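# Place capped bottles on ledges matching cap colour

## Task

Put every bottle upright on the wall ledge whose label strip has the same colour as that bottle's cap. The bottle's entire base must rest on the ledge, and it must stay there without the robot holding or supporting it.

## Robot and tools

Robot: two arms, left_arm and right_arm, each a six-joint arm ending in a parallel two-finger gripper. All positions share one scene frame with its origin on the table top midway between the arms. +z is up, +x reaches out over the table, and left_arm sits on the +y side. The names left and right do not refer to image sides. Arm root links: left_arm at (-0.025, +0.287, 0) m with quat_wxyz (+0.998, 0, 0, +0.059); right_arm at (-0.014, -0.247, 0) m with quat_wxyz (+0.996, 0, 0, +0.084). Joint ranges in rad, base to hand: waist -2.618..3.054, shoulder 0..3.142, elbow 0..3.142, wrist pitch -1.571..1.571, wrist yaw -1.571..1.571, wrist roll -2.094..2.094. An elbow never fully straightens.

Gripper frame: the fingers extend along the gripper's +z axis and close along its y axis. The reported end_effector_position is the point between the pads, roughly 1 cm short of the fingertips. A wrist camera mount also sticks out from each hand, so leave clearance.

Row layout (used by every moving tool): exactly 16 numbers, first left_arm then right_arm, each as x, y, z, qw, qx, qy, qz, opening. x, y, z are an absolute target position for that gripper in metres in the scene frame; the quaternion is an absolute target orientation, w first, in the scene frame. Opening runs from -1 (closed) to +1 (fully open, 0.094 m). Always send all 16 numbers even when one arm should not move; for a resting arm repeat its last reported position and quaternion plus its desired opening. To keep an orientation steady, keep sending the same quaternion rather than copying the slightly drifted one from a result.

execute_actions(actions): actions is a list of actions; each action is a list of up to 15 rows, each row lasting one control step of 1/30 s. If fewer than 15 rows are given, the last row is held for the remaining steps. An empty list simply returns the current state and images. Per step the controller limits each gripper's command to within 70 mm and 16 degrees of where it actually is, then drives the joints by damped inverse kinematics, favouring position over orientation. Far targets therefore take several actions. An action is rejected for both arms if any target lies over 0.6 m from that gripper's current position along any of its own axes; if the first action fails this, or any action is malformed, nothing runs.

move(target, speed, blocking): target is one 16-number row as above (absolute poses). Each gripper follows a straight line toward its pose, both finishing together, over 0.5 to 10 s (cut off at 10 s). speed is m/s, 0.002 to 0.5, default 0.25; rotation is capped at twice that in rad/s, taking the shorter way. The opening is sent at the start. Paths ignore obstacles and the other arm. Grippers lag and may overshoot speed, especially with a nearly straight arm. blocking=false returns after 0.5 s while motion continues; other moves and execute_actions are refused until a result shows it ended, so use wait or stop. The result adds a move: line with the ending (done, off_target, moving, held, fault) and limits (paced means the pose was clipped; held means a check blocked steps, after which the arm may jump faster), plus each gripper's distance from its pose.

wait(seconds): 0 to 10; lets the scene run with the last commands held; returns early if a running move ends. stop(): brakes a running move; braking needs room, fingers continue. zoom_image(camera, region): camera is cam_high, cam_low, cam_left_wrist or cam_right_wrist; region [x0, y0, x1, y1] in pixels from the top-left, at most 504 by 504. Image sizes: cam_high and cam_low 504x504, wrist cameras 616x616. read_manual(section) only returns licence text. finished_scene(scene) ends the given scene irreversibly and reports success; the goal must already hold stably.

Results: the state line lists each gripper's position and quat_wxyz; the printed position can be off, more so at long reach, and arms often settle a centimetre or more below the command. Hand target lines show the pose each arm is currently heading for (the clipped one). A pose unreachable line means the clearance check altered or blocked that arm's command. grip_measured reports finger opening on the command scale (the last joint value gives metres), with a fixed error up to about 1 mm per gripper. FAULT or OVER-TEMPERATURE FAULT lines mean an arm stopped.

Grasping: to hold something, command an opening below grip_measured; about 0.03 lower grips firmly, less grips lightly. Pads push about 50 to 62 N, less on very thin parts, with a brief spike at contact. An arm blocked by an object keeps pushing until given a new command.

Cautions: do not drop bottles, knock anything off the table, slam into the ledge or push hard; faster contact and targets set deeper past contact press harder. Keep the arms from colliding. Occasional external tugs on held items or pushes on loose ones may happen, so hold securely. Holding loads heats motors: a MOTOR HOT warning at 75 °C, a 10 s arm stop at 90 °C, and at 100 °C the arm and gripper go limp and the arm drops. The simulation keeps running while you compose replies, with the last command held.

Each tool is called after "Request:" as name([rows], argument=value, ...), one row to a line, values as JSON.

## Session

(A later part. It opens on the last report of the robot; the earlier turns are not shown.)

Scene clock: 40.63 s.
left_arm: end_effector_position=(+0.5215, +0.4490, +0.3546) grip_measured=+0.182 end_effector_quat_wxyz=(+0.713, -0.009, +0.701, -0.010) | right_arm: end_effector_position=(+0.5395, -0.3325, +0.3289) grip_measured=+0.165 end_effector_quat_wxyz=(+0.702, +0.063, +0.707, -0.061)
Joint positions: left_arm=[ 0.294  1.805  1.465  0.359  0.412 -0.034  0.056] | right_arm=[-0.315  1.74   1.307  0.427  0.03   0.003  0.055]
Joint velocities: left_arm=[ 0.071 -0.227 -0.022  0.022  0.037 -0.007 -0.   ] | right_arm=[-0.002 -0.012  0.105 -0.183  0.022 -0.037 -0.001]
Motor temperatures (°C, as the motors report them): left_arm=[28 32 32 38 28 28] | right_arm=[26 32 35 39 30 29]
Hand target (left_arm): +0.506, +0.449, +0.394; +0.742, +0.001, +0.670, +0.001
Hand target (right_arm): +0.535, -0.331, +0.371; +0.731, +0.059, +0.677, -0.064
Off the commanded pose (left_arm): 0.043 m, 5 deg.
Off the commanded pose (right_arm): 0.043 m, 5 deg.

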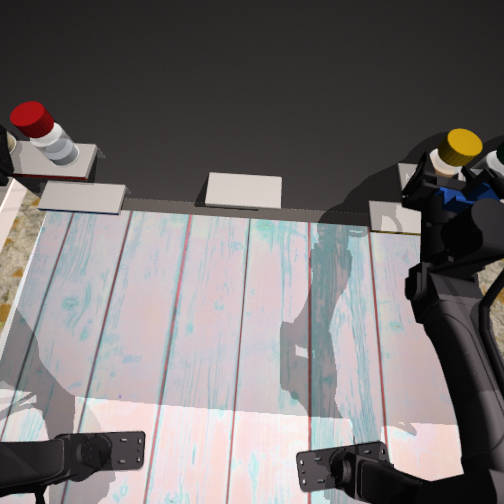

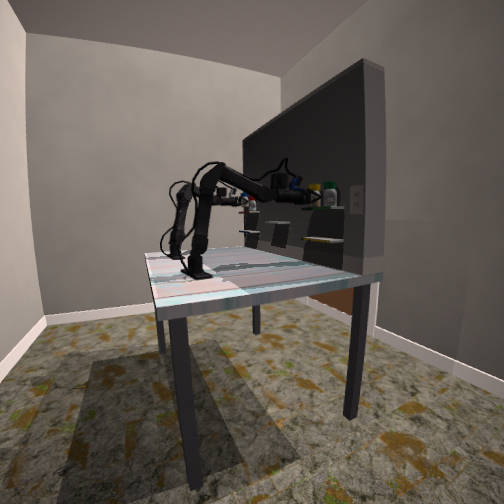

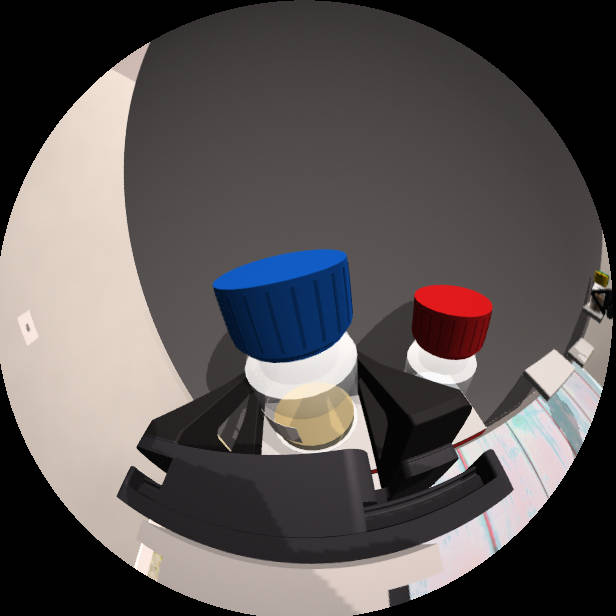

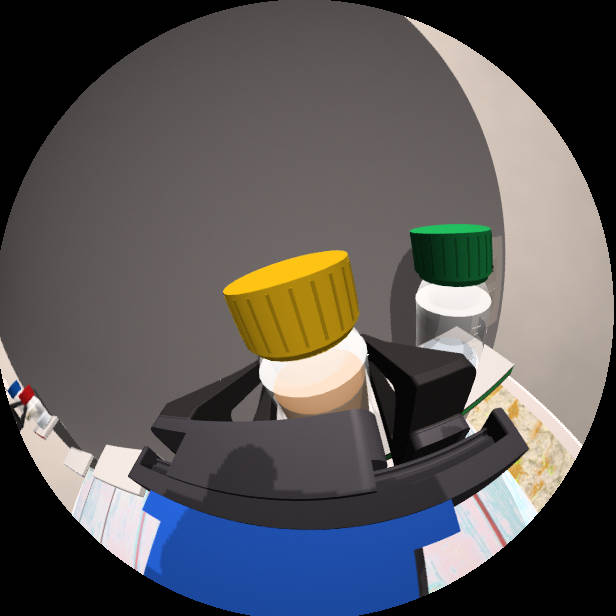

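Request:
execute_actions([
  [[0.502,0.450,0.394,0.7430,0,0.6693,0,0.14,0.536,-0.331,0.374,0.7330,0.0590,0.6746,-0.0642,0.125],[0.497,0.450,0.393,0.7430,0,0.6693,0,0.14,0.535,-0.331,0.376,0.7350,0.0588,0.6724,-0.0643,0.125],[0.492,0.449,0.392,0.7430,0,0.6693,0,0.14,0.534,-0.331,0.378,0.7370,0.0586,0.6702,-0.0645,0.125],[0.486,0.448,0.391,0.7420,0,0.6704,0,0.14,0.533,-0.331,0.380,0.7390,0.0584,0.6680,-0.0647,0.125],[0.480,0.447,0.390,0.7410,0,0.6715,0,0.14,0.532,-0.331,0.382,0.7403,0.0583,0.6666,-0.0648,0.125],[0.474,0.446,0.389,0.7400,0,0.6726,0,0.14,0.531,-0.331,0.384,0.7403,0.0583,0.6666,-0.0648,0.125],[0.468,0.444,0.388,0.7390,-0.006,0.6737,0.006,0.14,0.529,-0.330,0.386,0.7403,0.0583,0.6666,-0.0648,0.125],[0.462,0.442,0.387,0.7380,-0.012,0.6746,0.013,0.14,0.527,-0.330,0.387,0.7403,0.0583,0.6666,-0.0648,0.125],[0.456,0.440,0.386,0.7370,-0.018,0.6753,0.019,0.14,0.525,-0.330,0.388,0.7403,0.0583,0.6666,-0.0648,0.125],[0.450,0.437,0.385,0.7365,-0.024,0.6755,0.026,0.14,0.523,-0.329,0.389,0.7403,0.0583,0.6666,-0.0648,0.125],[0.444,0.434,0.384,0.7360,-0.030,0.6755,0.032,0.14,0.521,-0.329,0.390,0.7403,0.0583,0.6666,-0.0648,0.125],[0.438,0.431,0.383,0.7355,-0.035,0.6753,0.038,0.14,0.519,-0.329,0.390,0.7403,0.0583,0.6666,-0.0648,0.125],[0.433,0.428,0.382,0.7350,-0.041,0.6750,0.045,0.14,0.517,-0.328,0.390,0.7403,0.0583,0.6666,-0.0648,0.125],[0.428,0.425,0.381,0.7348,-0.047,0.6745,0.051,0.14,0.515,-0.328,0.390,0.7403,0.0583,0.6666,-0.0648,0.125],[0.424,0.422,0.380,0.7345,-0.053,0.6738,0.058,0.14,0.513,-0.328,0.390,0.7403,0.0583,0.6666,-0.0648,0.125]],
])

Scene clock: 41.60 s.
left_arm: end_effector_position=(+0.4423, +0.4311, +0.3515) grip_measured=+0.182 end_effector_quat_wxyz=(+0.706, -0.044, +0.706, +0.020) | right_arm: end_effector_position=(+0.5252, -0.3304, +0.3596) grip_measured=+0.165 end_effector_quat_wxyz=(+0.716, +0.062, +0.692, -0.062)
Joint positions: left_arm=[ 0.295  1.481  1.123  0.357  0.323 -0.034  0.056] | right_arm=[-0.315  1.674  1.315  0.392  0.03   0.003  0.055]
Joint velocities: left_arm=[-0.31  -0.842 -0.701 -0.037 -0.579 -0.037 -0.   ] | right_arm=[-0.002 -0.242 -0.002 -0.022  0.007 -0.081  0.001]
Motor temperatures (°C, as the motors report them): left_arm=[28 32 32 38 28 28] | right_arm=[26 33 35 39 30 29]
Hand target (left_arm): +0.426, +0.424, +0.379; +0.732, -0.052, +0.677, +0.052
Hand target (right_arm): +0.513, -0.328, +0.390; +0.740, +0.059, +0.667, -0.065
Off the commanded pose (left_arm): 0.035 m, 7 deg.
Off the commanded pose (right_arm): 0.033 m, 4 deg.

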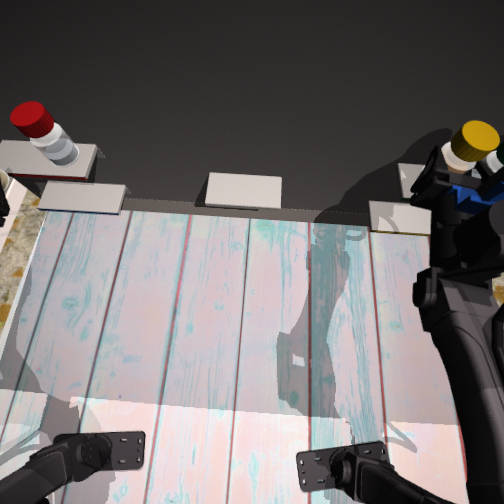

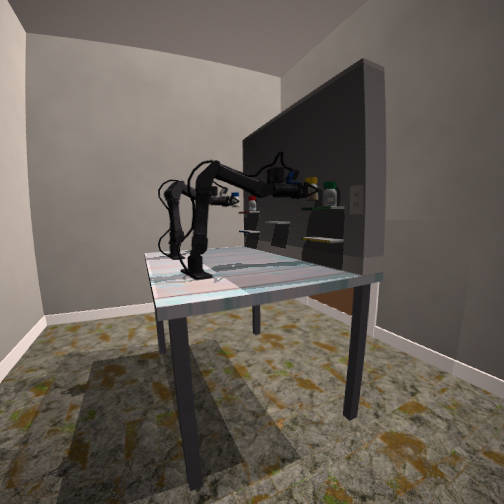

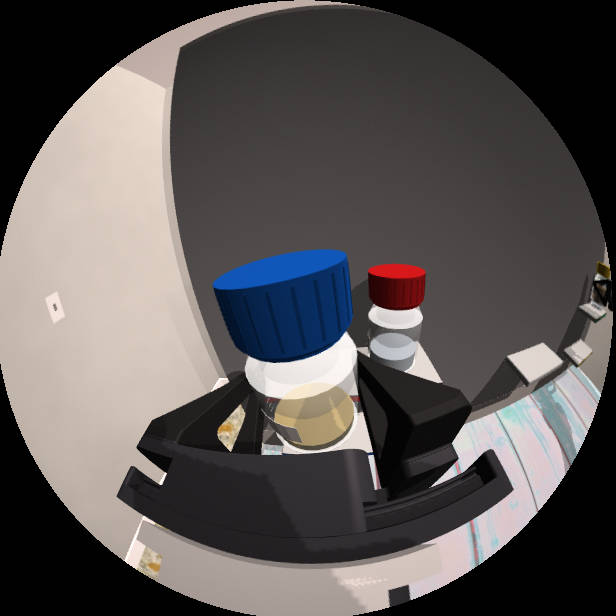

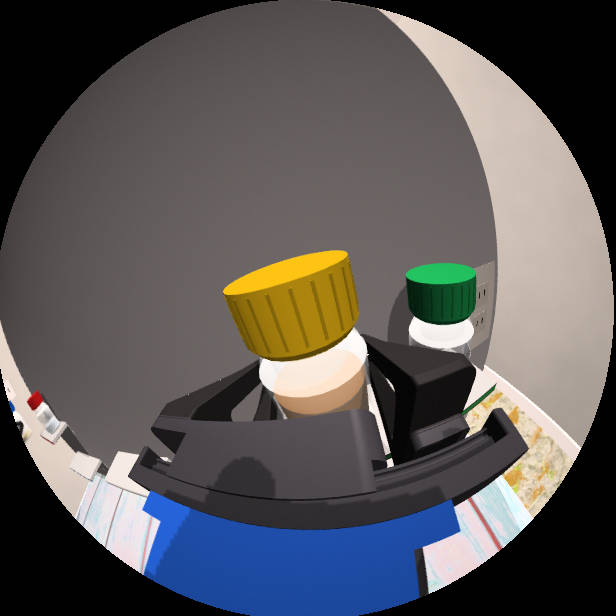

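Request:
execute_actions([
  [[0.422,0.420,0.377,0.7343,-0.056,0.6735,0.061,0.14,0.509,-0.328,0.390,0.7403,0.0583,0.6666,-0.0648,0.125],[0.420,0.417,0.373,0.7341,-0.059,0.6732,0.064,0.14,0.504,-0.328,0.389,0.7403,0.0583,0.6666,-0.0648,0.125],[0.418,0.414,0.368,0.7339,-0.062,0.6729,0.068,0.14,0.498,-0.328,0.388,0.7403,0.0583,0.6666,-0.0648,0.125],[0.416,0.411,0.362,0.7337,-0.065,0.6726,0.071,0.14,0.492,-0.328,0.387,0.7395,0.0600,0.6670,-0.0665,0.125],[0.415,0.408,0.356,0.7335,-0.068,0.6722,0.074,0.14,0.486,-0.328,0.386,0.7390,0.0620,0.6672,-0.0685,0.125],[0.414,0.405,0.350,0.7332,-0.0706,0.6719,0.0770,0.14,0.480,-0.329,0.385,0.7383,0.0645,0.6674,-0.0715,0.125],[0.413,0.402,0.344,0.7332,-0.0706,0.6719,0.0770,0.14,0.474,-0.330,0.384,0.7377,0.0670,0.6676,-0.0740,0.125],[0.412,0.399,0.338,0.7332,-0.0706,0.6719,0.0770,0.14,0.468,-0.331,0.383,0.7370,0.0700,0.6676,-0.0770,0.125],[0.411,0.396,0.332,0.7332,-0.0706,0.6719,0.0770,0.14,0.462,-0.332,0.382,0.7365,0.0730,0.6675,-0.0805,0.125],[0.410,0.393,0.326,0.7332,-0.0706,0.6719,0.0770,0.14,0.456,-0.333,0.381,0.7360,0.0760,0.6673,-0.0835,0.125],[0.410,0.390,0.320,0.7332,-0.0706,0.6719,0.0770,0.14,0.450,-0.334,0.380,0.7355,0.0790,0.6671,-0.0870,0.125],[0.410,0.388,0.314,0.7332,-0.0706,0.6719,0.0770,0.14,0.444,-0.335,0.379,0.7350,0.0820,0.6669,-0.0900,0.125],[0.410,0.386,0.308,0.7332,-0.0706,0.6719,0.0770,0.14,0.438,-0.336,0.378,0.7344,0.0850,0.6667,-0.0935,0.125],[0.410,0.384,0.302,0.7332,-0.0706,0.6719,0.0770,0.14,0.433,-0.337,0.377,0.7338,0.0878,0.6666,-0.0966,0.125],[0.410,0.382,0.296,0.7332,-0.0706,0.6719,0.0770,0.14,0.429,-0.338,0.375,0.7338,0.0878,0.6666,-0.0966,0.125]],
  [[0.410,0.381,0.290,0.7332,-0.0706,0.6719,0.0770,0.14,0.426,-0.339,0.372,0.7338,0.0878,0.6666,-0.0966,0.125],[0.410,0.380,0.284,0.7332,-0.0706,0.6719,0.0770,0.14,0.424,-0.340,0.368,0.7338,0.0878,0.6666,-0.0966,0.125],[0.410,0.379,0.278,0.7332,-0.0706,0.6719,0.0770,0.14,0.422,-0.341,0.363,0.7338,0.0878,0.6666,-0.0966,0.125],[0.410,0.378,0.272,0.7332,-0.0706,0.6719,0.0770,0.14,0.421,-0.342,0.357,0.7338,0.0878,0.6666,-0.0966,0.125],[0.410,0.377,0.266,0.7332,-0.0706,0.6719,0.0770,0.14,0.420,-0.343,0.351,0.7338,0.0878,0.6666,-0.0966,0.125],[0.410,0.376,0.261,0.7332,-0.0706,0.6719,0.0770,0.14,0.420,-0.344,0.345,0.7338,0.0878,0.6666,-0.0966,0.125],[0.410,0.375,0.256,0.7332,-0.0706,0.6719,0.0770,0.14,0.420,-0.345,0.339,0.7338,0.0878,0.6666,-0.0966,0.125],[0.410,0.375,0.251,0.7332,-0.0706,0.6719,0.0770,0.14,0.420,-0.346,0.333,0.7338,0.0878,0.6666,-0.0966,0.125],[0.410,0.375,0.247,0.7332,-0.0706,0.6719,0.0770,0.14,0.420,-0.347,0.327,0.7338,0.0878,0.6666,-0.0966,0.125],[0.410,0.375,0.243,0.7332,-0.0706,0.6719,0.0770,0.14,0.420,-0.348,0.321,0.7338,0.0878,0.6666,-0.0966,0.125],[0.411,0.375,0.240,0.7332,-0.0706,0.6719,0.0770,0.14,0.420,-0.349,0.315,0.7338,0.0878,0.6666,-0.0966,0.125],[0.412,0.375,0.237,0.7332,-0.0706,0.6719,0.0770,0.14,0.420,-0.350,0.309,0.7338,0.0878,0.6666,-0.0966,0.125],[0.413,0.376,0.235,0.7332,-0.0706,0.6719,0.0770,0.14,0.420,-0.351,0.303,0.7338,0.0878,0.6666,-0.0966,0.125],[0.415,0.376,0.234,0.7332,-0.0706,0.6719,0.0770,0.14,0.420,-0.352,0.297,0.7338,0.0878,0.6666,-0.0966,0.125],[0.417,0.376,0.233,0.7332,-0.0706,0.6719,0.0770,0.14,0.420,-0.353,0.291,0.7338,0.0878,0.6666,-0.0966,0.125]],
  [[0.419,0.377,0.233,0.7332,-0.0706,0.6719,0.0770,0.14,0.420,-0.354,0.285,0.7338,0.0878,0.6666,-0.0966,0.125],[0.422,0.377,0.233,0.7332,-0.0706,0.6719,0.0770,0.14,0.420,-0.355,0.279,0.7338,0.0878,0.6666,-0.0966,0.125],[0.425,0.378,0.233,0.7332,-0.0706,0.6719,0.0770,0.14,0.420,-0.355,0.273,0.7338,0.0878,0.6666,-0.0966,0.125],[0.428,0.379,0.233,0.7332,-0.0706,0.6719,0.0770,0.14,0.420,-0.355,0.267,0.7338,0.0878,0.6666,-0.0966,0.125],[0.431,0.379,0.233,0.7332,-0.0706,0.6719,0.0770,0.14,0.420,-0.355,0.261,0.7338,0.0878,0.6666,-0.0966,0.125],[0.434,0.380,0.233,0.7332,-0.0706,0.6719,0.0770,0.14,0.420,-0.355,0.256,0.7338,0.0878,0.6666,-0.0966,0.125],[0.437,0.381,0.233,0.7332,-0.0706,0.6719,0.0770,0.14,0.420,-0.355,0.251,0.7338,0.0878,0.6666,-0.0966,0.125],[0.440,0.381,0.233,0.7332,-0.0706,0.6719,0.0770,0.14,0.421,-0.355,0.247,0.7338,0.0878,0.6666,-0.0966,0.125],[0.443,0.382,0.233,0.7332,-0.0706,0.6719,0.0770,0.14,0.422,-0.356,0.243,0.7338,0.0878,0.6666,-0.0966,0.125],[0.446,0.382,0.233,0.7332,-0.0706,0.6719,0.0770,0.14,0.423,-0.356,0.240,0.7338,0.0878,0.6666,-0.0966,0.125],[0.448,0.383,0.233,0.7332,-0.0706,0.6719,0.0770,0.14,0.425,-0.356,0.238,0.7338,0.0878,0.6666,-0.0966,0.125],[0.450,0.383,0.233,0.7332,-0.0706,0.6719,0.0770,0.14,0.427,-0.357,0.236,0.7338,0.0878,0.6666,-0.0966,0.125],[0.452,0.384,0.233,0.7332,-0.0706,0.6719,0.0770,0.14,0.429,-0.357,0.235,0.7338,0.0878,0.6666,-0.0966,0.125],[0.454,0.384,0.233,0.7332,-0.0706,0.6719,0.0770,0.14,0.431,-0.358,0.234,0.7338,0.0878,0.6666,-0.0966,0.125],[0.455,0.384,0.233,0.7332,-0.0706,0.6719,0.0770,0.14,0.433,-0.358,0.234,0.7338,0.0878,0.6666,-0.0966,0.125]],
])

Scene clock: 44.37 s.
left_arm: end_effector_position=(+0.4434, +0.3841, +0.2031) grip_measured=+0.182 end_effector_quat_wxyz=(+0.701, -0.076, +0.706, +0.073) | right_arm: end_effector_position=(+0.4294, -0.3552, +0.2038) grip_measured=+0.165 end_effector_quat_wxyz=(+0.690, +0.095, +0.711, -0.092)
Joint positions: left_arm=[ 0.079  1.682  0.67   1.005 -0.015 -0.004  0.056] | right_arm=[-0.396  1.583  0.597  0.956  0.038  0.002  0.055]
Joint velocities: left_arm=[0.007 0.173 0.232 0.022 0.007 0.037 0.   ] | right_arm=[ 0.002  0.344 -0.012  0.418 -0.022 -0.007 -0.   ]
Motor temperatures (°C, as the motors report them): left_arm=[28 32 31 39 28 28] | right_arm=[26 33 35 40 30 29]
Hand target (left_arm): +0.452, +0.383, +0.233; +0.732, -0.071, +0.673, +0.078
Hand target (right_arm): +0.431, -0.358, +0.233; +0.731, +0.089, +0.670, -0.097
Off the commanded pose (left_arm): 0.032 m, 5 deg.
Off the commanded pose (right_arm): 0.031 m, 7 deg.

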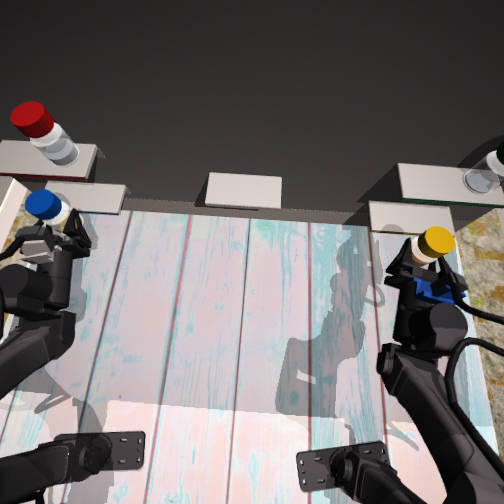

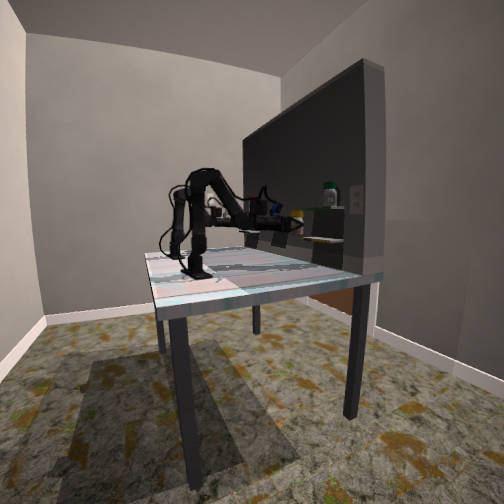

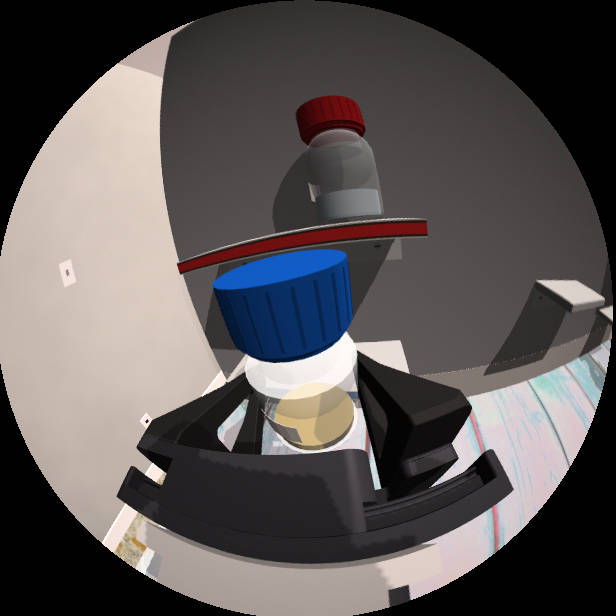

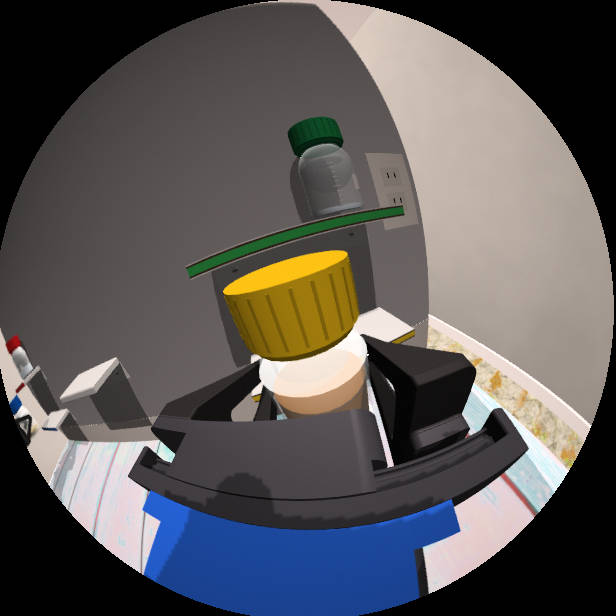

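Request:
execute_actions([
  [[0.455,0.384,0.231,0.7332,-0.0706,0.6719,0.0770,0.14,0.435,-0.359,0.233,0.7338,0.0878,0.6666,-0.0966,0.125],[0.456,0.384,0.229,0.7332,-0.0706,0.6719,0.0770,0.14,0.437,-0.359,0.232,0.7338,0.0878,0.6666,-0.0966,0.125],[0.457,0.384,0.227,0.7332,-0.0706,0.6719,0.0770,0.14,0.439,-0.360,0.231,0.7338,0.0878,0.6666,-0.0966,0.125],[0.458,0.384,0.226,0.7332,-0.0706,0.6719,0.0770,0.14,0.442,-0.361,0.231,0.7338,0.0878,0.6666,-0.0966,0.125],[0.459,0.385,0.225,0.7332,-0.0706,0.6719,0.0770,0.14,0.445,-0.361,0.231,0.7338,0.0878,0.6666,-0.0966,0.125],[0.460,0.385,0.225,0.7332,-0.0706,0.6719,0.0770,0.14,0.448,-0.362,0.231,0.7338,0.0878,0.6666,-0.0966,0.125],[0.461,0.385,0.225,0.7332,-0.0706,0.6719,0.0770,0.14,0.451,-0.363,0.231,0.7338,0.0878,0.6666,-0.0966,0.125],[0.462,0.385,0.225,0.7332,-0.0706,0.6719,0.0770,0.14,0.454,-0.364,0.231,0.7338,0.0878,0.6666,-0.0966,0.125],[0.463,0.386,0.225,0.7332,-0.0706,0.6719,0.0770,0.14,0.457,-0.364,0.231,0.7338,0.0878,0.6666,-0.0966,0.125],[0.464,0.386,0.225,0.7332,-0.0706,0.6719,0.0770,0.14,0.460,-0.365,0.231,0.7338,0.0878,0.6666,-0.0966,0.125],[0.465,0.386,0.225,0.7332,-0.0706,0.6719,0.0770,0.14,0.463,-0.366,0.231,0.7338,0.0878,0.6666,-0.0966,0.125],[0.466,0.386,0.225,0.7332,-0.0706,0.6719,0.0770,0.14,0.465,-0.366,0.231,0.7338,0.0878,0.6666,-0.0966,0.125],[0.467,0.386,0.225,0.7332,-0.0706,0.6719,0.0770,0.14,0.467,-0.367,0.231,0.7338,0.0878,0.6666,-0.0966,0.125],[0.468,0.387,0.225,0.7332,-0.0706,0.6719,0.0770,0.14,0.469,-0.367,0.231,0.7338,0.0878,0.6666,-0.0966,0.125],[0.469,0.387,0.225,0.7332,-0.0706,0.6719,0.0770,0.14,0.470,-0.368,0.231,0.7338,0.0878,0.6666,-0.0966,0.125]],
])

Scene clock: 45.27 s.
left_arm: end_effector_position=(+0.4584, +0.3872, +0.1949) grip_measured=+0.182 end_effector_quat_wxyz=(+0.701, -0.076, +0.705, +0.073) | right_arm: end_effector_position=(+0.4591, -0.3616, +0.2011) grip_measured=+0.165 end_effector_quat_wxyz=(+0.704, +0.093, +0.698, -0.092)
Joint positions: left_arm=[ 0.079  1.761  0.72   1.035 -0.015 -0.004  0.056] | right_arm=[-0.396  1.732  0.695  1.046  0.036  0.002  0.055]
Joint velocities: left_arm=[ 0.007  0.066  0.164 -0.081  0.037 -0.066 -0.   ] | right_arm=[-0.007  0.178  0.256 -0.022 -0.095 -0.081  0.   ]
Motor temperatures (°C, as the motors report them): left_arm=[28 32 32 39 28 28] | right_arm=[26 32 35 40 30 29]
Hand target (left_arm): +0.466, +0.386, +0.225; +0.733, -0.071, +0.672, +0.077
Hand target (right_arm): +0.467, -0.367, +0.231; +0.734, +0.088, +0.667, -0.097
Off the commanded pose (left_arm): 0.032 m, 5 deg.
Off the commanded pose (right_arm): 0.032 m, 5 deg.

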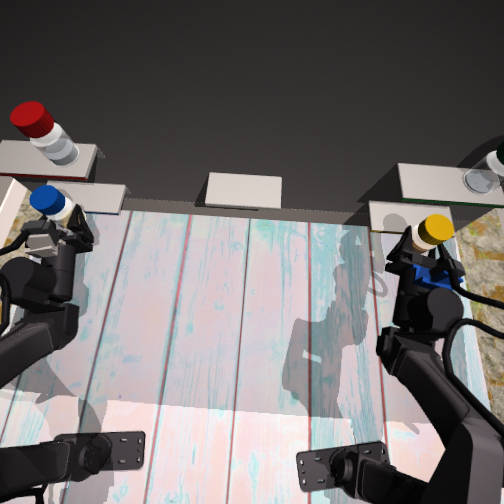

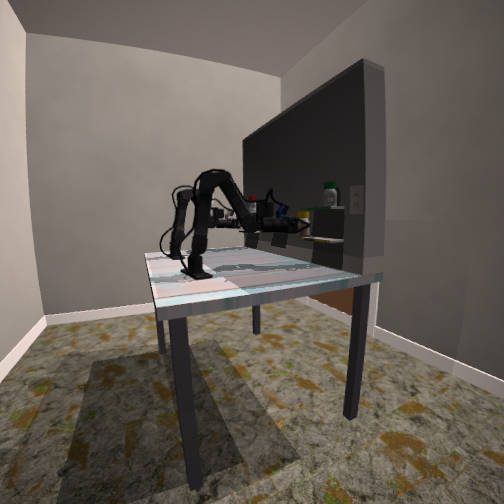

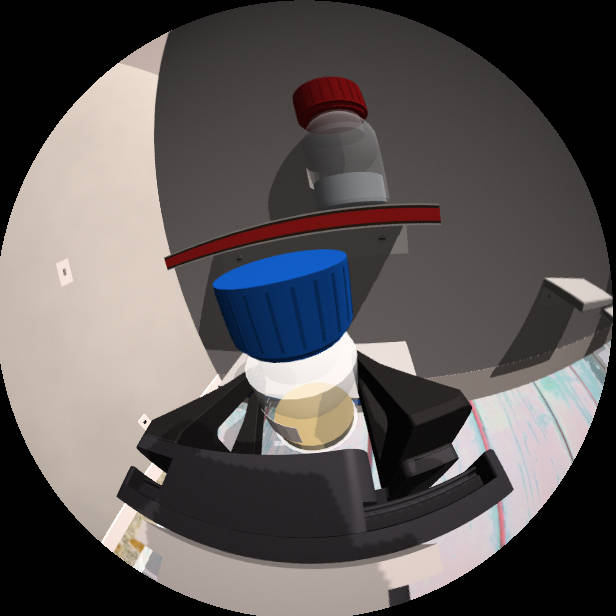

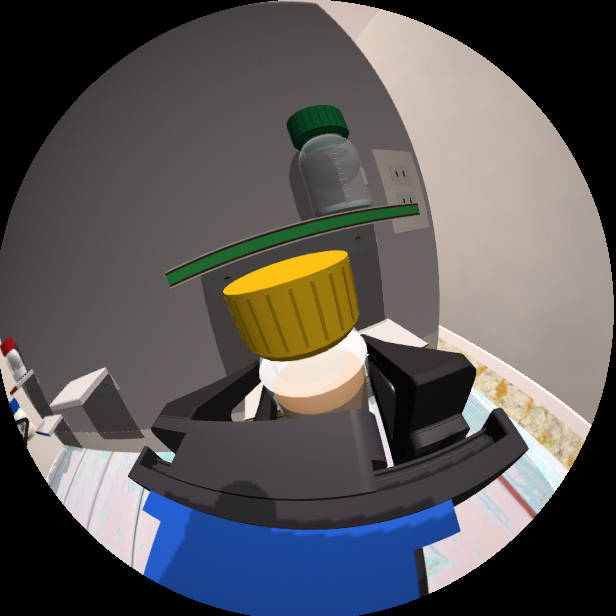

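Good heights. Advance halfway.

Request:
execute_actions([
  [[0.471,0.387,0.225,0.7332,-0.0706,0.6719,0.0770,0.14,0.472,-0.368,0.230,0.7338,0.0878,0.6666,-0.0966,0.125],[0.473,0.388,0.225,0.7332,-0.0706,0.6719,0.0770,0.14,0.474,-0.368,0.230,0.7338,0.0878,0.6666,-0.0966,0.125],[0.4755,0.388,0.225,0.7332,-0.0706,0.6719,0.0770,0.14,0.477,-0.369,0.230,0.7338,0.0878,0.6666,-0.0966,0.125],[0.478,0.389,0.225,0.7332,-0.0706,0.6719,0.0770,0.14,0.480,-0.370,0.230,0.7338,0.0878,0.6666,-0.0966,0.125],[0.4805,0.389,0.225,0.7332,-0.0706,0.6719,0.0770,0.14,0.483,-0.371,0.230,0.7338,0.0878,0.6666,-0.0966,0.125],[0.483,0.390,0.225,0.7332,-0.0706,0.6719,0.0770,0.14,0.486,-0.371,0.230,0.7338,0.0878,0.6666,-0.0966,0.125],[0.486,0.390,0.225,0.7332,-0.0706,0.6719,0.0770,0.14,0.489,-0.372,0.230,0.7338,0.0878,0.6666,-0.0966,0.125],[0.489,0.391,0.225,0.7332,-0.0706,0.6719,0.0770,0.14,0.492,-0.373,0.230,0.7338,0.0878,0.6666,-0.0966,0.125],[0.492,0.392,0.225,0.7332,-0.0706,0.6719,0.0770,0.14,0.495,-0.374,0.230,0.7338,0.0878,0.6666,-0.0966,0.125],[0.495,0.392,0.225,0.7332,-0.0706,0.6719,0.0770,0.14,0.498,-0.374,0.230,0.7338,0.0878,0.6666,-0.0966,0.125],[0.498,0.393,0.225,0.7332,-0.0706,0.6719,0.0770,0.14,0.501,-0.375,0.230,0.7338,0.0878,0.6666,-0.0966,0.125],[0.501,0.393,0.225,0.7332,-0.0706,0.6719,0.0770,0.14,0.504,-0.376,0.230,0.7338,0.0878,0.6666,-0.0966,0.125],[0.504,0.394,0.225,0.7332,-0.0706,0.6719,0.0770,0.14,0.507,-0.377,0.230,0.7338,0.0878,0.6666,-0.0966,0.125],[0.506,0.394,0.225,0.7332,-0.0706,0.6719,0.0770,0.14,0.510,-0.377,0.230,0.7338,0.0878,0.6666,-0.0966,0.125],[0.508,0.395,0.225,0.7332,-0.0706,0.6719,0.0770,0.14,0.512,-0.378,0.230,0.7338,0.0878,0.6666,-0.0966,0.125]],
])

Scene clock: 46.40 s.
left_arm: end_effector_position=(+0.4962, +0.3947, +0.2009) grip_measured=+0.182 end_effector_quat_wxyz=(+0.710, -0.075, +0.696, +0.074) | right_arm: end_effector_position=(+0.5001, -0.3710, +0.2058) grip_measured=+0.165 end_effector_quat_wxyz=(+0.713, +0.092, +0.689, -0.093)
Joint positions: left_arm=[ 0.079  1.883  0.883  1.02  -0.015 -0.004  0.056] | right_arm=[-0.396  1.869  0.872  1.03   0.035  0.002  0.055]
Joint velocities: left_arm=[-0.007  0.237  0.31  -0.066  0.066 -0.066  0.001] | right_arm=[-0.017  0.256  0.359 -0.051 -0.11   0.037 -0.   ]
Motor temperatures (°C, as the motors report them): left_arm=[28 31 32 39 28 28] | right_arm=[26 32 35 40 30 29]
Hand target (left_arm): +0.506, +0.394, +0.225; +0.733, -0.071, +0.672, +0.078
Hand target (right_arm): +0.509, -0.377, +0.230; +0.734, +0.088, +0.667, -0.097
Off the commanded pose (left_arm): 0.027 m, 4 deg.
Off the commanded pose (right_arm): 0.028 m, 4 deg.

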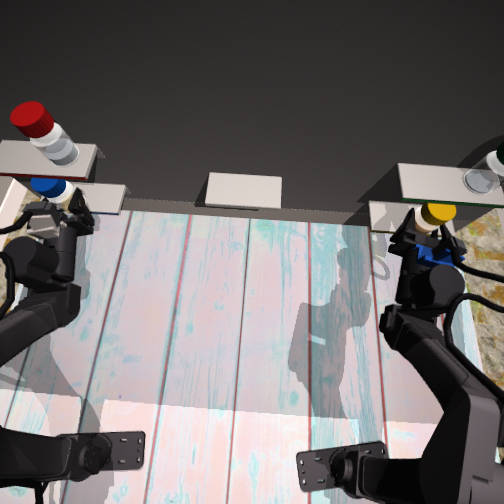

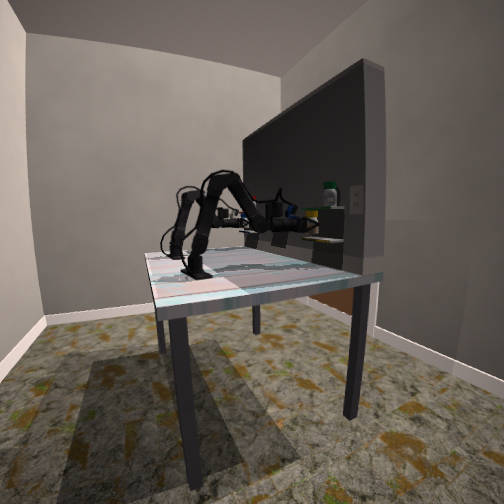

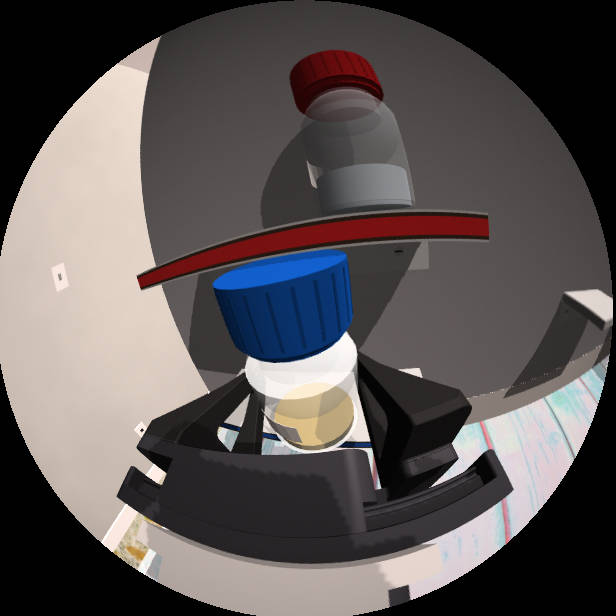

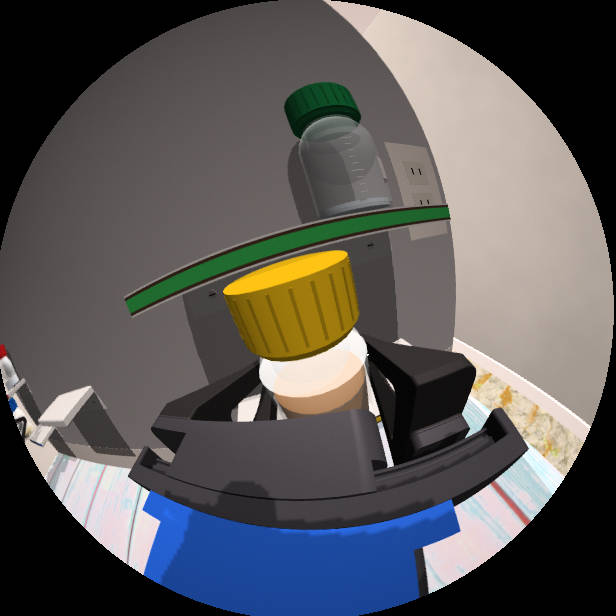

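Request:
execute_actions([
  [[0.509,0.395,0.223,0.7310,-0.0708,0.6743,0.0768,0.14,0.513,-0.378,0.228,0.7315,0.0881,0.6691,-0.0963,0.125],[0.510,0.395,0.221,0.7285,-0.0711,0.6770,0.0765,0.14,0.515,-0.378,0.226,0.7290,0.0885,0.6719,-0.0960,0.125],[0.512,0.396,0.220,0.7260,-0.0714,0.6797,0.0763,0.14,0.517,-0.379,0.225,0.7265,0.0888,0.6746,-0.0956,0.125],[0.514,0.396,0.219,0.7237,-0.0717,0.6822,0.0760,0.14,0.519,-0.379,0.224,0.7240,0.0891,0.6773,-0.0953,0.125],[0.5165,0.397,0.218,0.7214,-0.0719,0.6846,0.0758,0.14,0.522,-0.380,0.223,0.722,0.0894,0.6795,-0.0951,0.125],[0.519,0.397,0.218,0.7214,-0.0719,0.6846,0.0758,0.14,0.525,-0.381,0.222,0.722,0.0894,0.6795,-0.0951,0.125],[0.522,0.398,0.218,0.7214,-0.0719,0.6846,0.0758,0.14,0.528,-0.382,0.222,0.722,0.0894,0.6795,-0.0951,0.125],[0.525,0.398,0.218,0.7214,-0.0719,0.6846,0.0758,0.14,0.531,-0.382,0.222,0.722,0.0894,0.6795,-0.0951,0.125],[0.528,0.399,0.218,0.7214,-0.0719,0.6846,0.0758,0.14,0.534,-0.383,0.222,0.722,0.0894,0.6795,-0.0951,0.125],[0.531,0.400,0.218,0.7214,-0.0719,0.6846,0.0758,0.14,0.537,-0.384,0.222,0.722,0.0894,0.6795,-0.0951,0.125],[0.534,0.400,0.218,0.7214,-0.0719,0.6846,0.0758,0.14,0.540,-0.385,0.222,0.722,0.0894,0.6795,-0.0951,0.125],[0.536,0.401,0.218,0.7214,-0.0719,0.6846,0.0758,0.14,0.542,-0.385,0.222,0.722,0.0894,0.6795,-0.0951,0.125],[0.538,0.401,0.218,0.7214,-0.0719,0.6846,0.0758,0.14,0.544,-0.386,0.222,0.722,0.0894,0.6795,-0.0951,0.125],[0.540,0.401,0.218,0.7214,-0.0719,0.6846,0.0758,0.14,0.546,-0.386,0.222,0.722,0.0894,0.6795,-0.0951,0.125],[0.541,0.402,0.218,0.7214,-0.0719,0.6846,0.0758,0.14,0.547,-0.387,0.222,0.722,0.0894,0.6795,-0.0951,0.125]],
])

Request:
wait(seconds=0.2)

Scene clock: 47.40 s.
left_arm: end_effector_position=(+0.5305, +0.4015, +0.1929) grip_measured=+0.182 end_effector_quat_wxyz=(+0.698, -0.076, +0.708, +0.073) | right_arm: end_effector_position=(+0.5372, -0.3794, +0.1973) grip_measured=+0.165 end_effector_quat_wxyz=(+0.701, +0.093, +0.701, -0.091)
Joint positions: left_arm=[ 0.079  1.988  1.042  0.932 -0.015 -0.004  0.056] | right_arm=[-0.396  1.985  1.043  0.942  0.034  0.002  0.055]
Joint velocities: left_arm=[ 0.002  0.188  0.237 -0.037  0.037  0.051 -0.   ] | right_arm=[-0.002  0.168  0.256 -0.154 -0.066 -0.037 -0.001]
Motor temperatures (°C, as the motors report them): left_arm=[28 31 32 39 28 28] | right_arm=[26 32 35 40 30 29]
Hand target (left_arm): +0.539, +0.401, +0.218; +0.721, -0.072, +0.685, +0.076
Hand target (right_arm): +0.545, -0.386, +0.222; +0.722, +0.089, +0.679, -0.095
Off the commanded pose (left_arm): 0.027 m, 4 deg.
Off the commanded pose (right_arm): 0.028 m, 3 deg.

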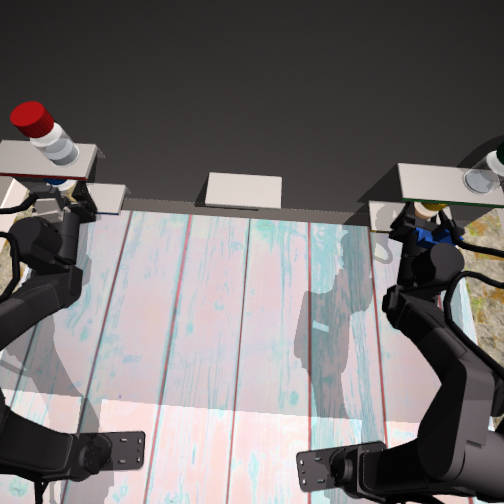

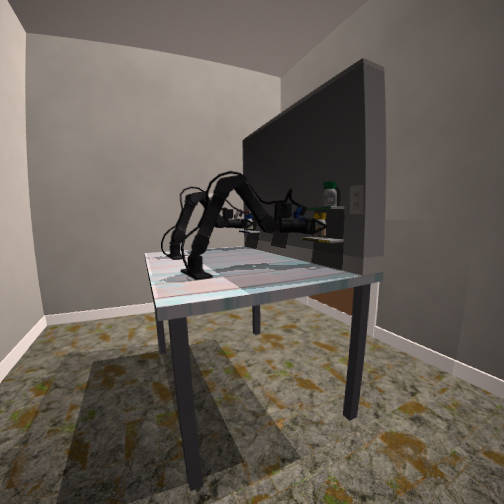

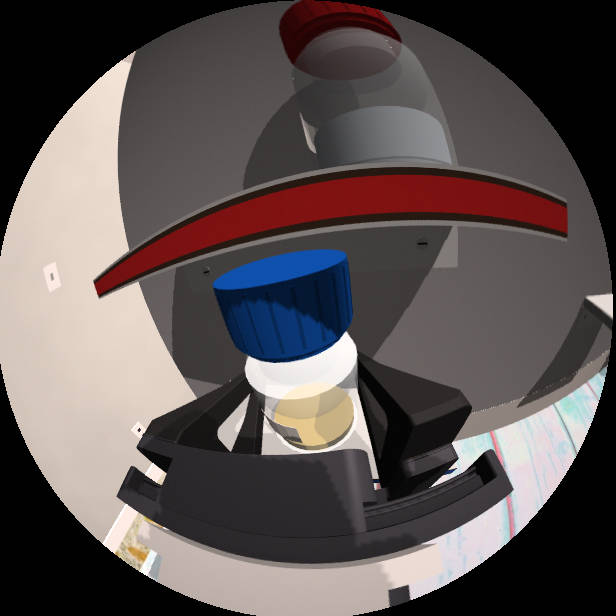

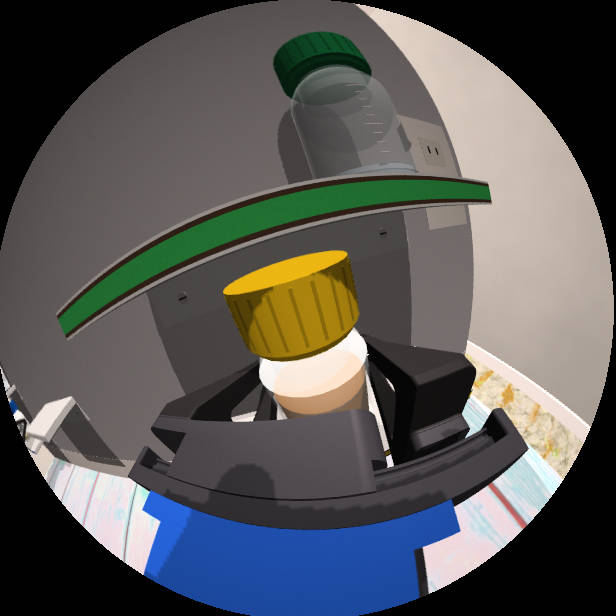

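Scene clock: 47.60 s.
left_arm: end_effector_position=(+0.5330, +0.4020, +0.1893) grip_measured=+0.182 end_effector_quat_wxyz=(+0.694, -0.077, +0.712, +0.073) | right_arm: end_effector_position=(+0.5399, -0.3799, +0.1938) grip_measured=+0.165 end_effector_quat_wxyz=(+0.697, +0.093, +0.705, -0.091)
Joint positions: left_arm=[ 0.079  1.998  1.054  0.918 -0.015 -0.004  0.056] | right_arm=[-0.396  1.995  1.055  0.928  0.033  0.002  0.055]
Joint velocities: left_arm=[ 0.017  0.007 -0.007 -0.007  0.007  0.022  0.001] | right_arm=[ 0.002 -0.002 -0.002  0.051 -0.037 -0.022 -0.001]
Motor temperatures (°C, as the motors report them): left_arm=[28 32 32 39 28 28] | right_arm=[26 33 35 40 30 29]
Hand target (left_arm): +0.539, +0.401, +0.218; +0.721, -0.072, +0.685, +0.076
Hand target (right_arm): +0.545, -0.386, +0.222; +0.722, +0.089, +0.680, -0.095
Off the commanded pose (left_arm): 0.030 m, 4 deg.
Off the commanded pose (right_arm): 0.030 m, 4 deg.
wait: 0.20 s; no rest

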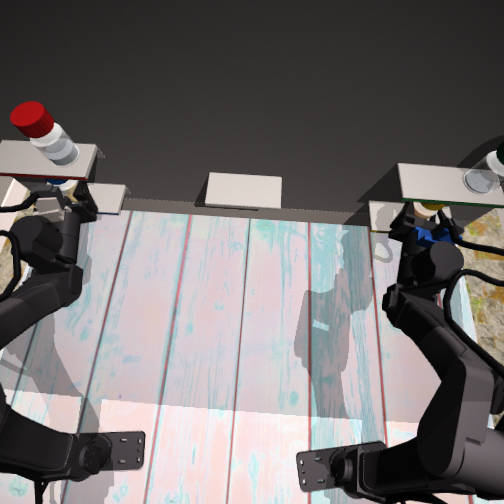

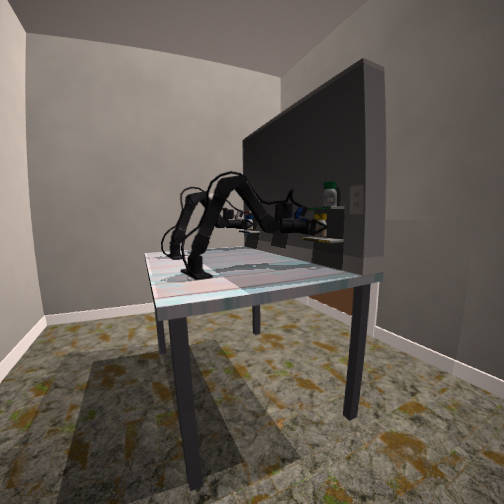

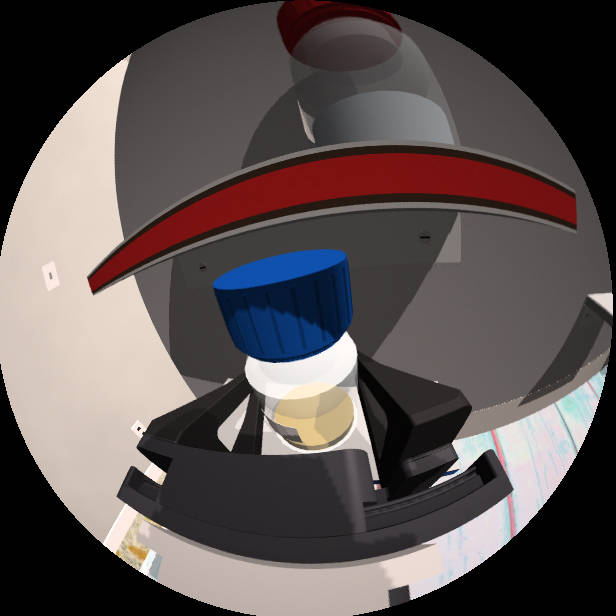

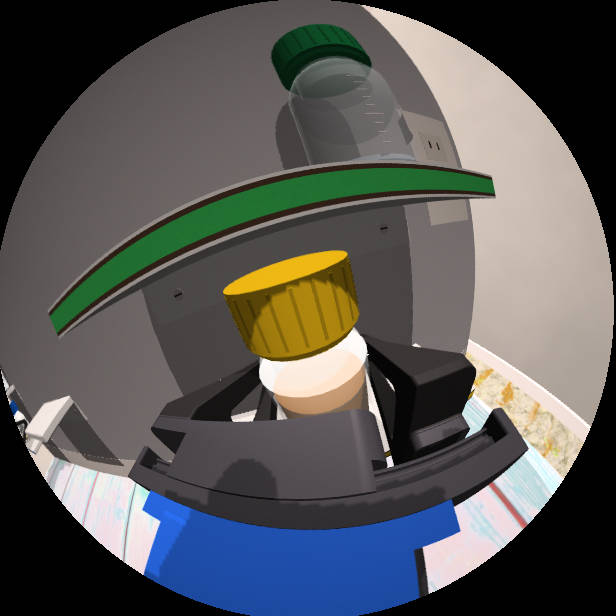

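Request:
execute_actions([
  [[0.541,0.402,0.217,0.7214,-0.0719,0.6846,0.0758,0.14,0.547,-0.386,0.221,0.722,0.0894,0.6795,-0.0951,0.125],[0.541,0.402,0.216,0.7214,-0.0719,0.6846,0.0758,0.14,0.547,-0.385,0.220,0.722,0.0894,0.6795,-0.0951,0.125],[0.541,0.402,0.215,0.7214,-0.0719,0.6846,0.0758,0.14,0.547,-0.384,0.219,0.722,0.0894,0.6795,-0.0951,0.125],[0.541,0.402,0.214,0.7214,-0.0719,0.6846,0.0758,0.14,0.547,-0.383,0.218,0.722,0.0894,0.6795,-0.0951,0.125],[0.541,0.402,0.213,0.7214,-0.0719,0.6846,0.0758,0.14,0.547,-0.383,0.217,0.722,0.0894,0.6795,-0.0951,0.125],[0.541,0.402,0.212,0.7214,-0.0719,0.6846,0.0758,0.14,0.547,-0.383,0.216,0.722,0.0894,0.6795,-0.0951,0.125],[0.541,0.402,0.211,0.7214,-0.0719,0.6846,0.0758,0.14,0.547,-0.383,0.215,0.722,0.0894,0.6795,-0.0951,0.125],[0.541,0.402,0.210,0.7214,-0.0719,0.6846,0.0758,0.14,0.547,-0.383,0.214,0.722,0.0894,0.6795,-0.0951,0.125],[0.541,0.402,0.209,0.7214,-0.0719,0.6846,0.0758,0.14,0.547,-0.383,0.213,0.722,0.0894,0.6795,-0.0951,0.125],[0.541,0.402,0.208,0.7214,-0.0719,0.6846,0.0758,0.14,0.547,-0.383,0.212,0.722,0.0894,0.6795,-0.0951,0.125],[0.541,0.402,0.207,0.7214,-0.0719,0.6846,0.0758,0.14,0.547,-0.383,0.211,0.722,0.0894,0.6795,-0.0951,0.125],[0.541,0.402,0.206,0.7214,-0.0719,0.6846,0.0758,0.14,0.547,-0.383,0.210,0.722,0.0894,0.6795,-0.0951,0.125],[0.541,0.402,0.205,0.7214,-0.0719,0.6846,0.0758,0.14,0.547,-0.383,0.209,0.722,0.0894,0.6795,-0.0951,0.125],[0.541,0.402,0.204,0.7214,-0.0719,0.6846,0.0758,0.14,0.547,-0.383,0.208,0.722,0.0894,0.6795,-0.0951,0.125],[0.541,0.402,0.203,0.7214,-0.0719,0.6846,0.0758,0.14,0.547,-0.383,0.207,0.722,0.0894,0.6795,-0.0951,0.125]],
  [[0.5405,0.402,0.202,0.7200,-0.0721,0.6861,0.0757,0.14,0.5465,-0.383,0.206,0.7205,0.0896,0.6811,-0.0949,0.125],[0.540,0.402,0.201,0.7185,-0.0723,0.6877,0.0755,0.14,0.546,-0.383,0.205,0.7190,0.0898,0.6827,-0.0947,0.125],[0.540,0.402,0.200,0.7170,-0.0724,0.6892,0.0753,0.14,0.546,-0.383,0.204,0.7175,0.0901,0.6843,-0.0945,0.125],[0.5395,0.402,0.199,0.7155,-0.0726,0.6908,0.0752,0.14,0.5455,-0.383,0.203,0.7160,0.0903,0.6858,-0.0943,0.125],[0.539,0.402,0.198,0.7140,-0.0727,0.6923,0.0750,0.14,0.545,-0.383,0.202,0.7145,0.0905,0.6874,-0.0941,0.125],[0.539,0.402,0.197,0.7125,-0.0729,0.6939,0.0749,0.14,0.545,-0.382,0.201,0.7130,0.0907,0.6890,-0.0939,0.125],[0.5385,0.402,0.196,0.7110,-0.0731,0.6954,0.0747,0.14,0.5445,-0.382,0.200,0.7115,0.0909,0.6905,-0.0937,0.125],[0.538,0.402,0.195,0.7095,-0.0732,0.6969,0.0746,0.14,0.544,-0.382,0.199,0.7100,0.0911,0.6920,-0.0935,0.125],[0.538,0.402,0.194,0.7080,-0.0734,0.6985,0.0744,0.14,0.544,-0.382,0.198,0.7085,0.0913,0.6936,-0.0933,0.125],[0.5375,0.402,0.193,0.7065,-0.0736,0.7000,0.0742,0.14,0.5435,-0.382,0.197,0.7072,0.0915,0.6949,-0.0931,0.125],[0.537,0.402,0.192,0.7050,-0.0737,0.7015,0.0741,0.14,0.543,-0.382,0.196,0.7060,0.0917,0.6961,-0.0930,0.125]],
])

Scene clock: 49.17 s.
left_arm: end_effector_position=(+0.5353, +0.4025, +0.1808) grip_measured=+0.182 end_effector_quat_wxyz=(+0.695, -0.077, +0.711, +0.073) | right_arm: end_effector_position=(+0.5419, -0.3803, +0.1869) grip_measured=+0.165 end_effector_quat_wxyz=(+0.699, +0.093, +0.703, -0.091)
Joint positions: left_arm=[ 0.079  2.029  1.054  0.953 -0.015 -0.004  0.056] | right_arm=[-0.396  2.022  1.055  0.961  0.033  0.002  0.055]
Joint velocities: left_arm=[-0.017 -0.022 -0.017 -0.022 -0.007 -0.007  0.001] | right_arm=[-0.007 -0.002  0.007  0.022 -0.022  0.007  0.   ]
Motor temperatures (°C, as the motors report them): left_arm=[28 32 32 40 28 28] | right_arm=[26 33 35 40 30 29]
Hand target (left_arm): +0.537, +0.402, +0.192; +0.705, -0.074, +0.702, +0.074
Hand target (right_arm): +0.543, -0.382, +0.196; +0.706, +0.092, +0.696, -0.093
Off the commanded pose (left_arm): 0.011 m, 2 deg.
Off the commanded pose (right_arm): 0.009 m, 1 deg.

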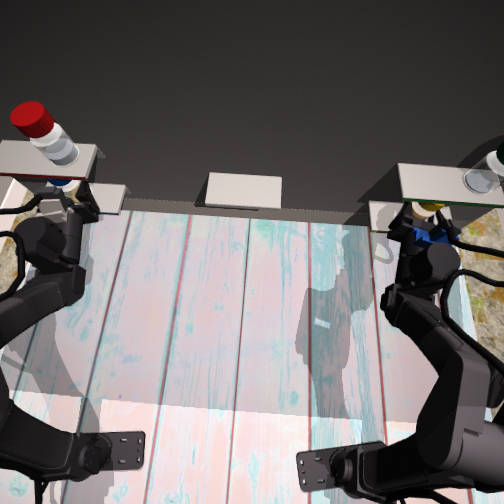

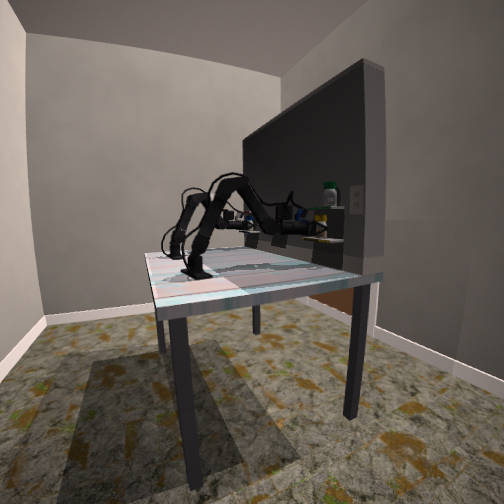

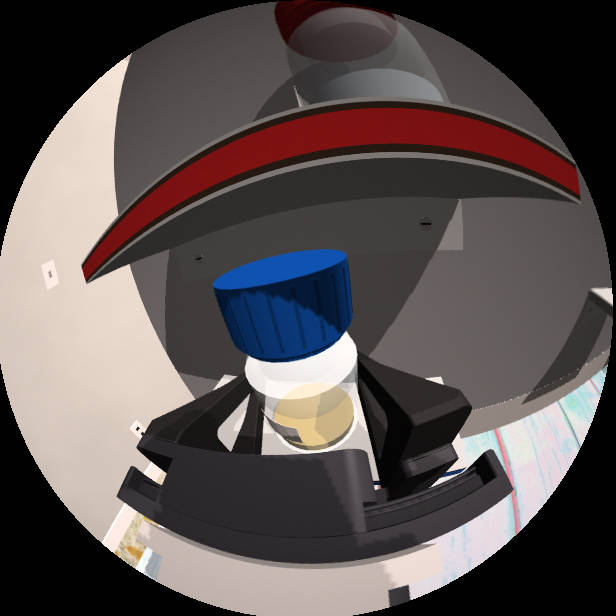

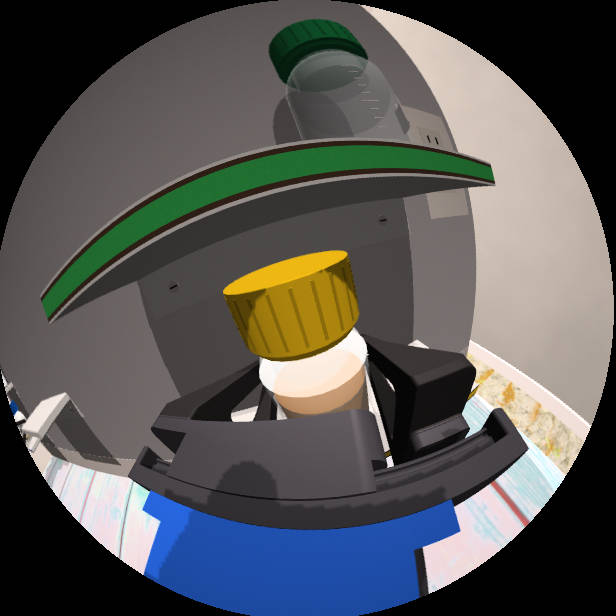

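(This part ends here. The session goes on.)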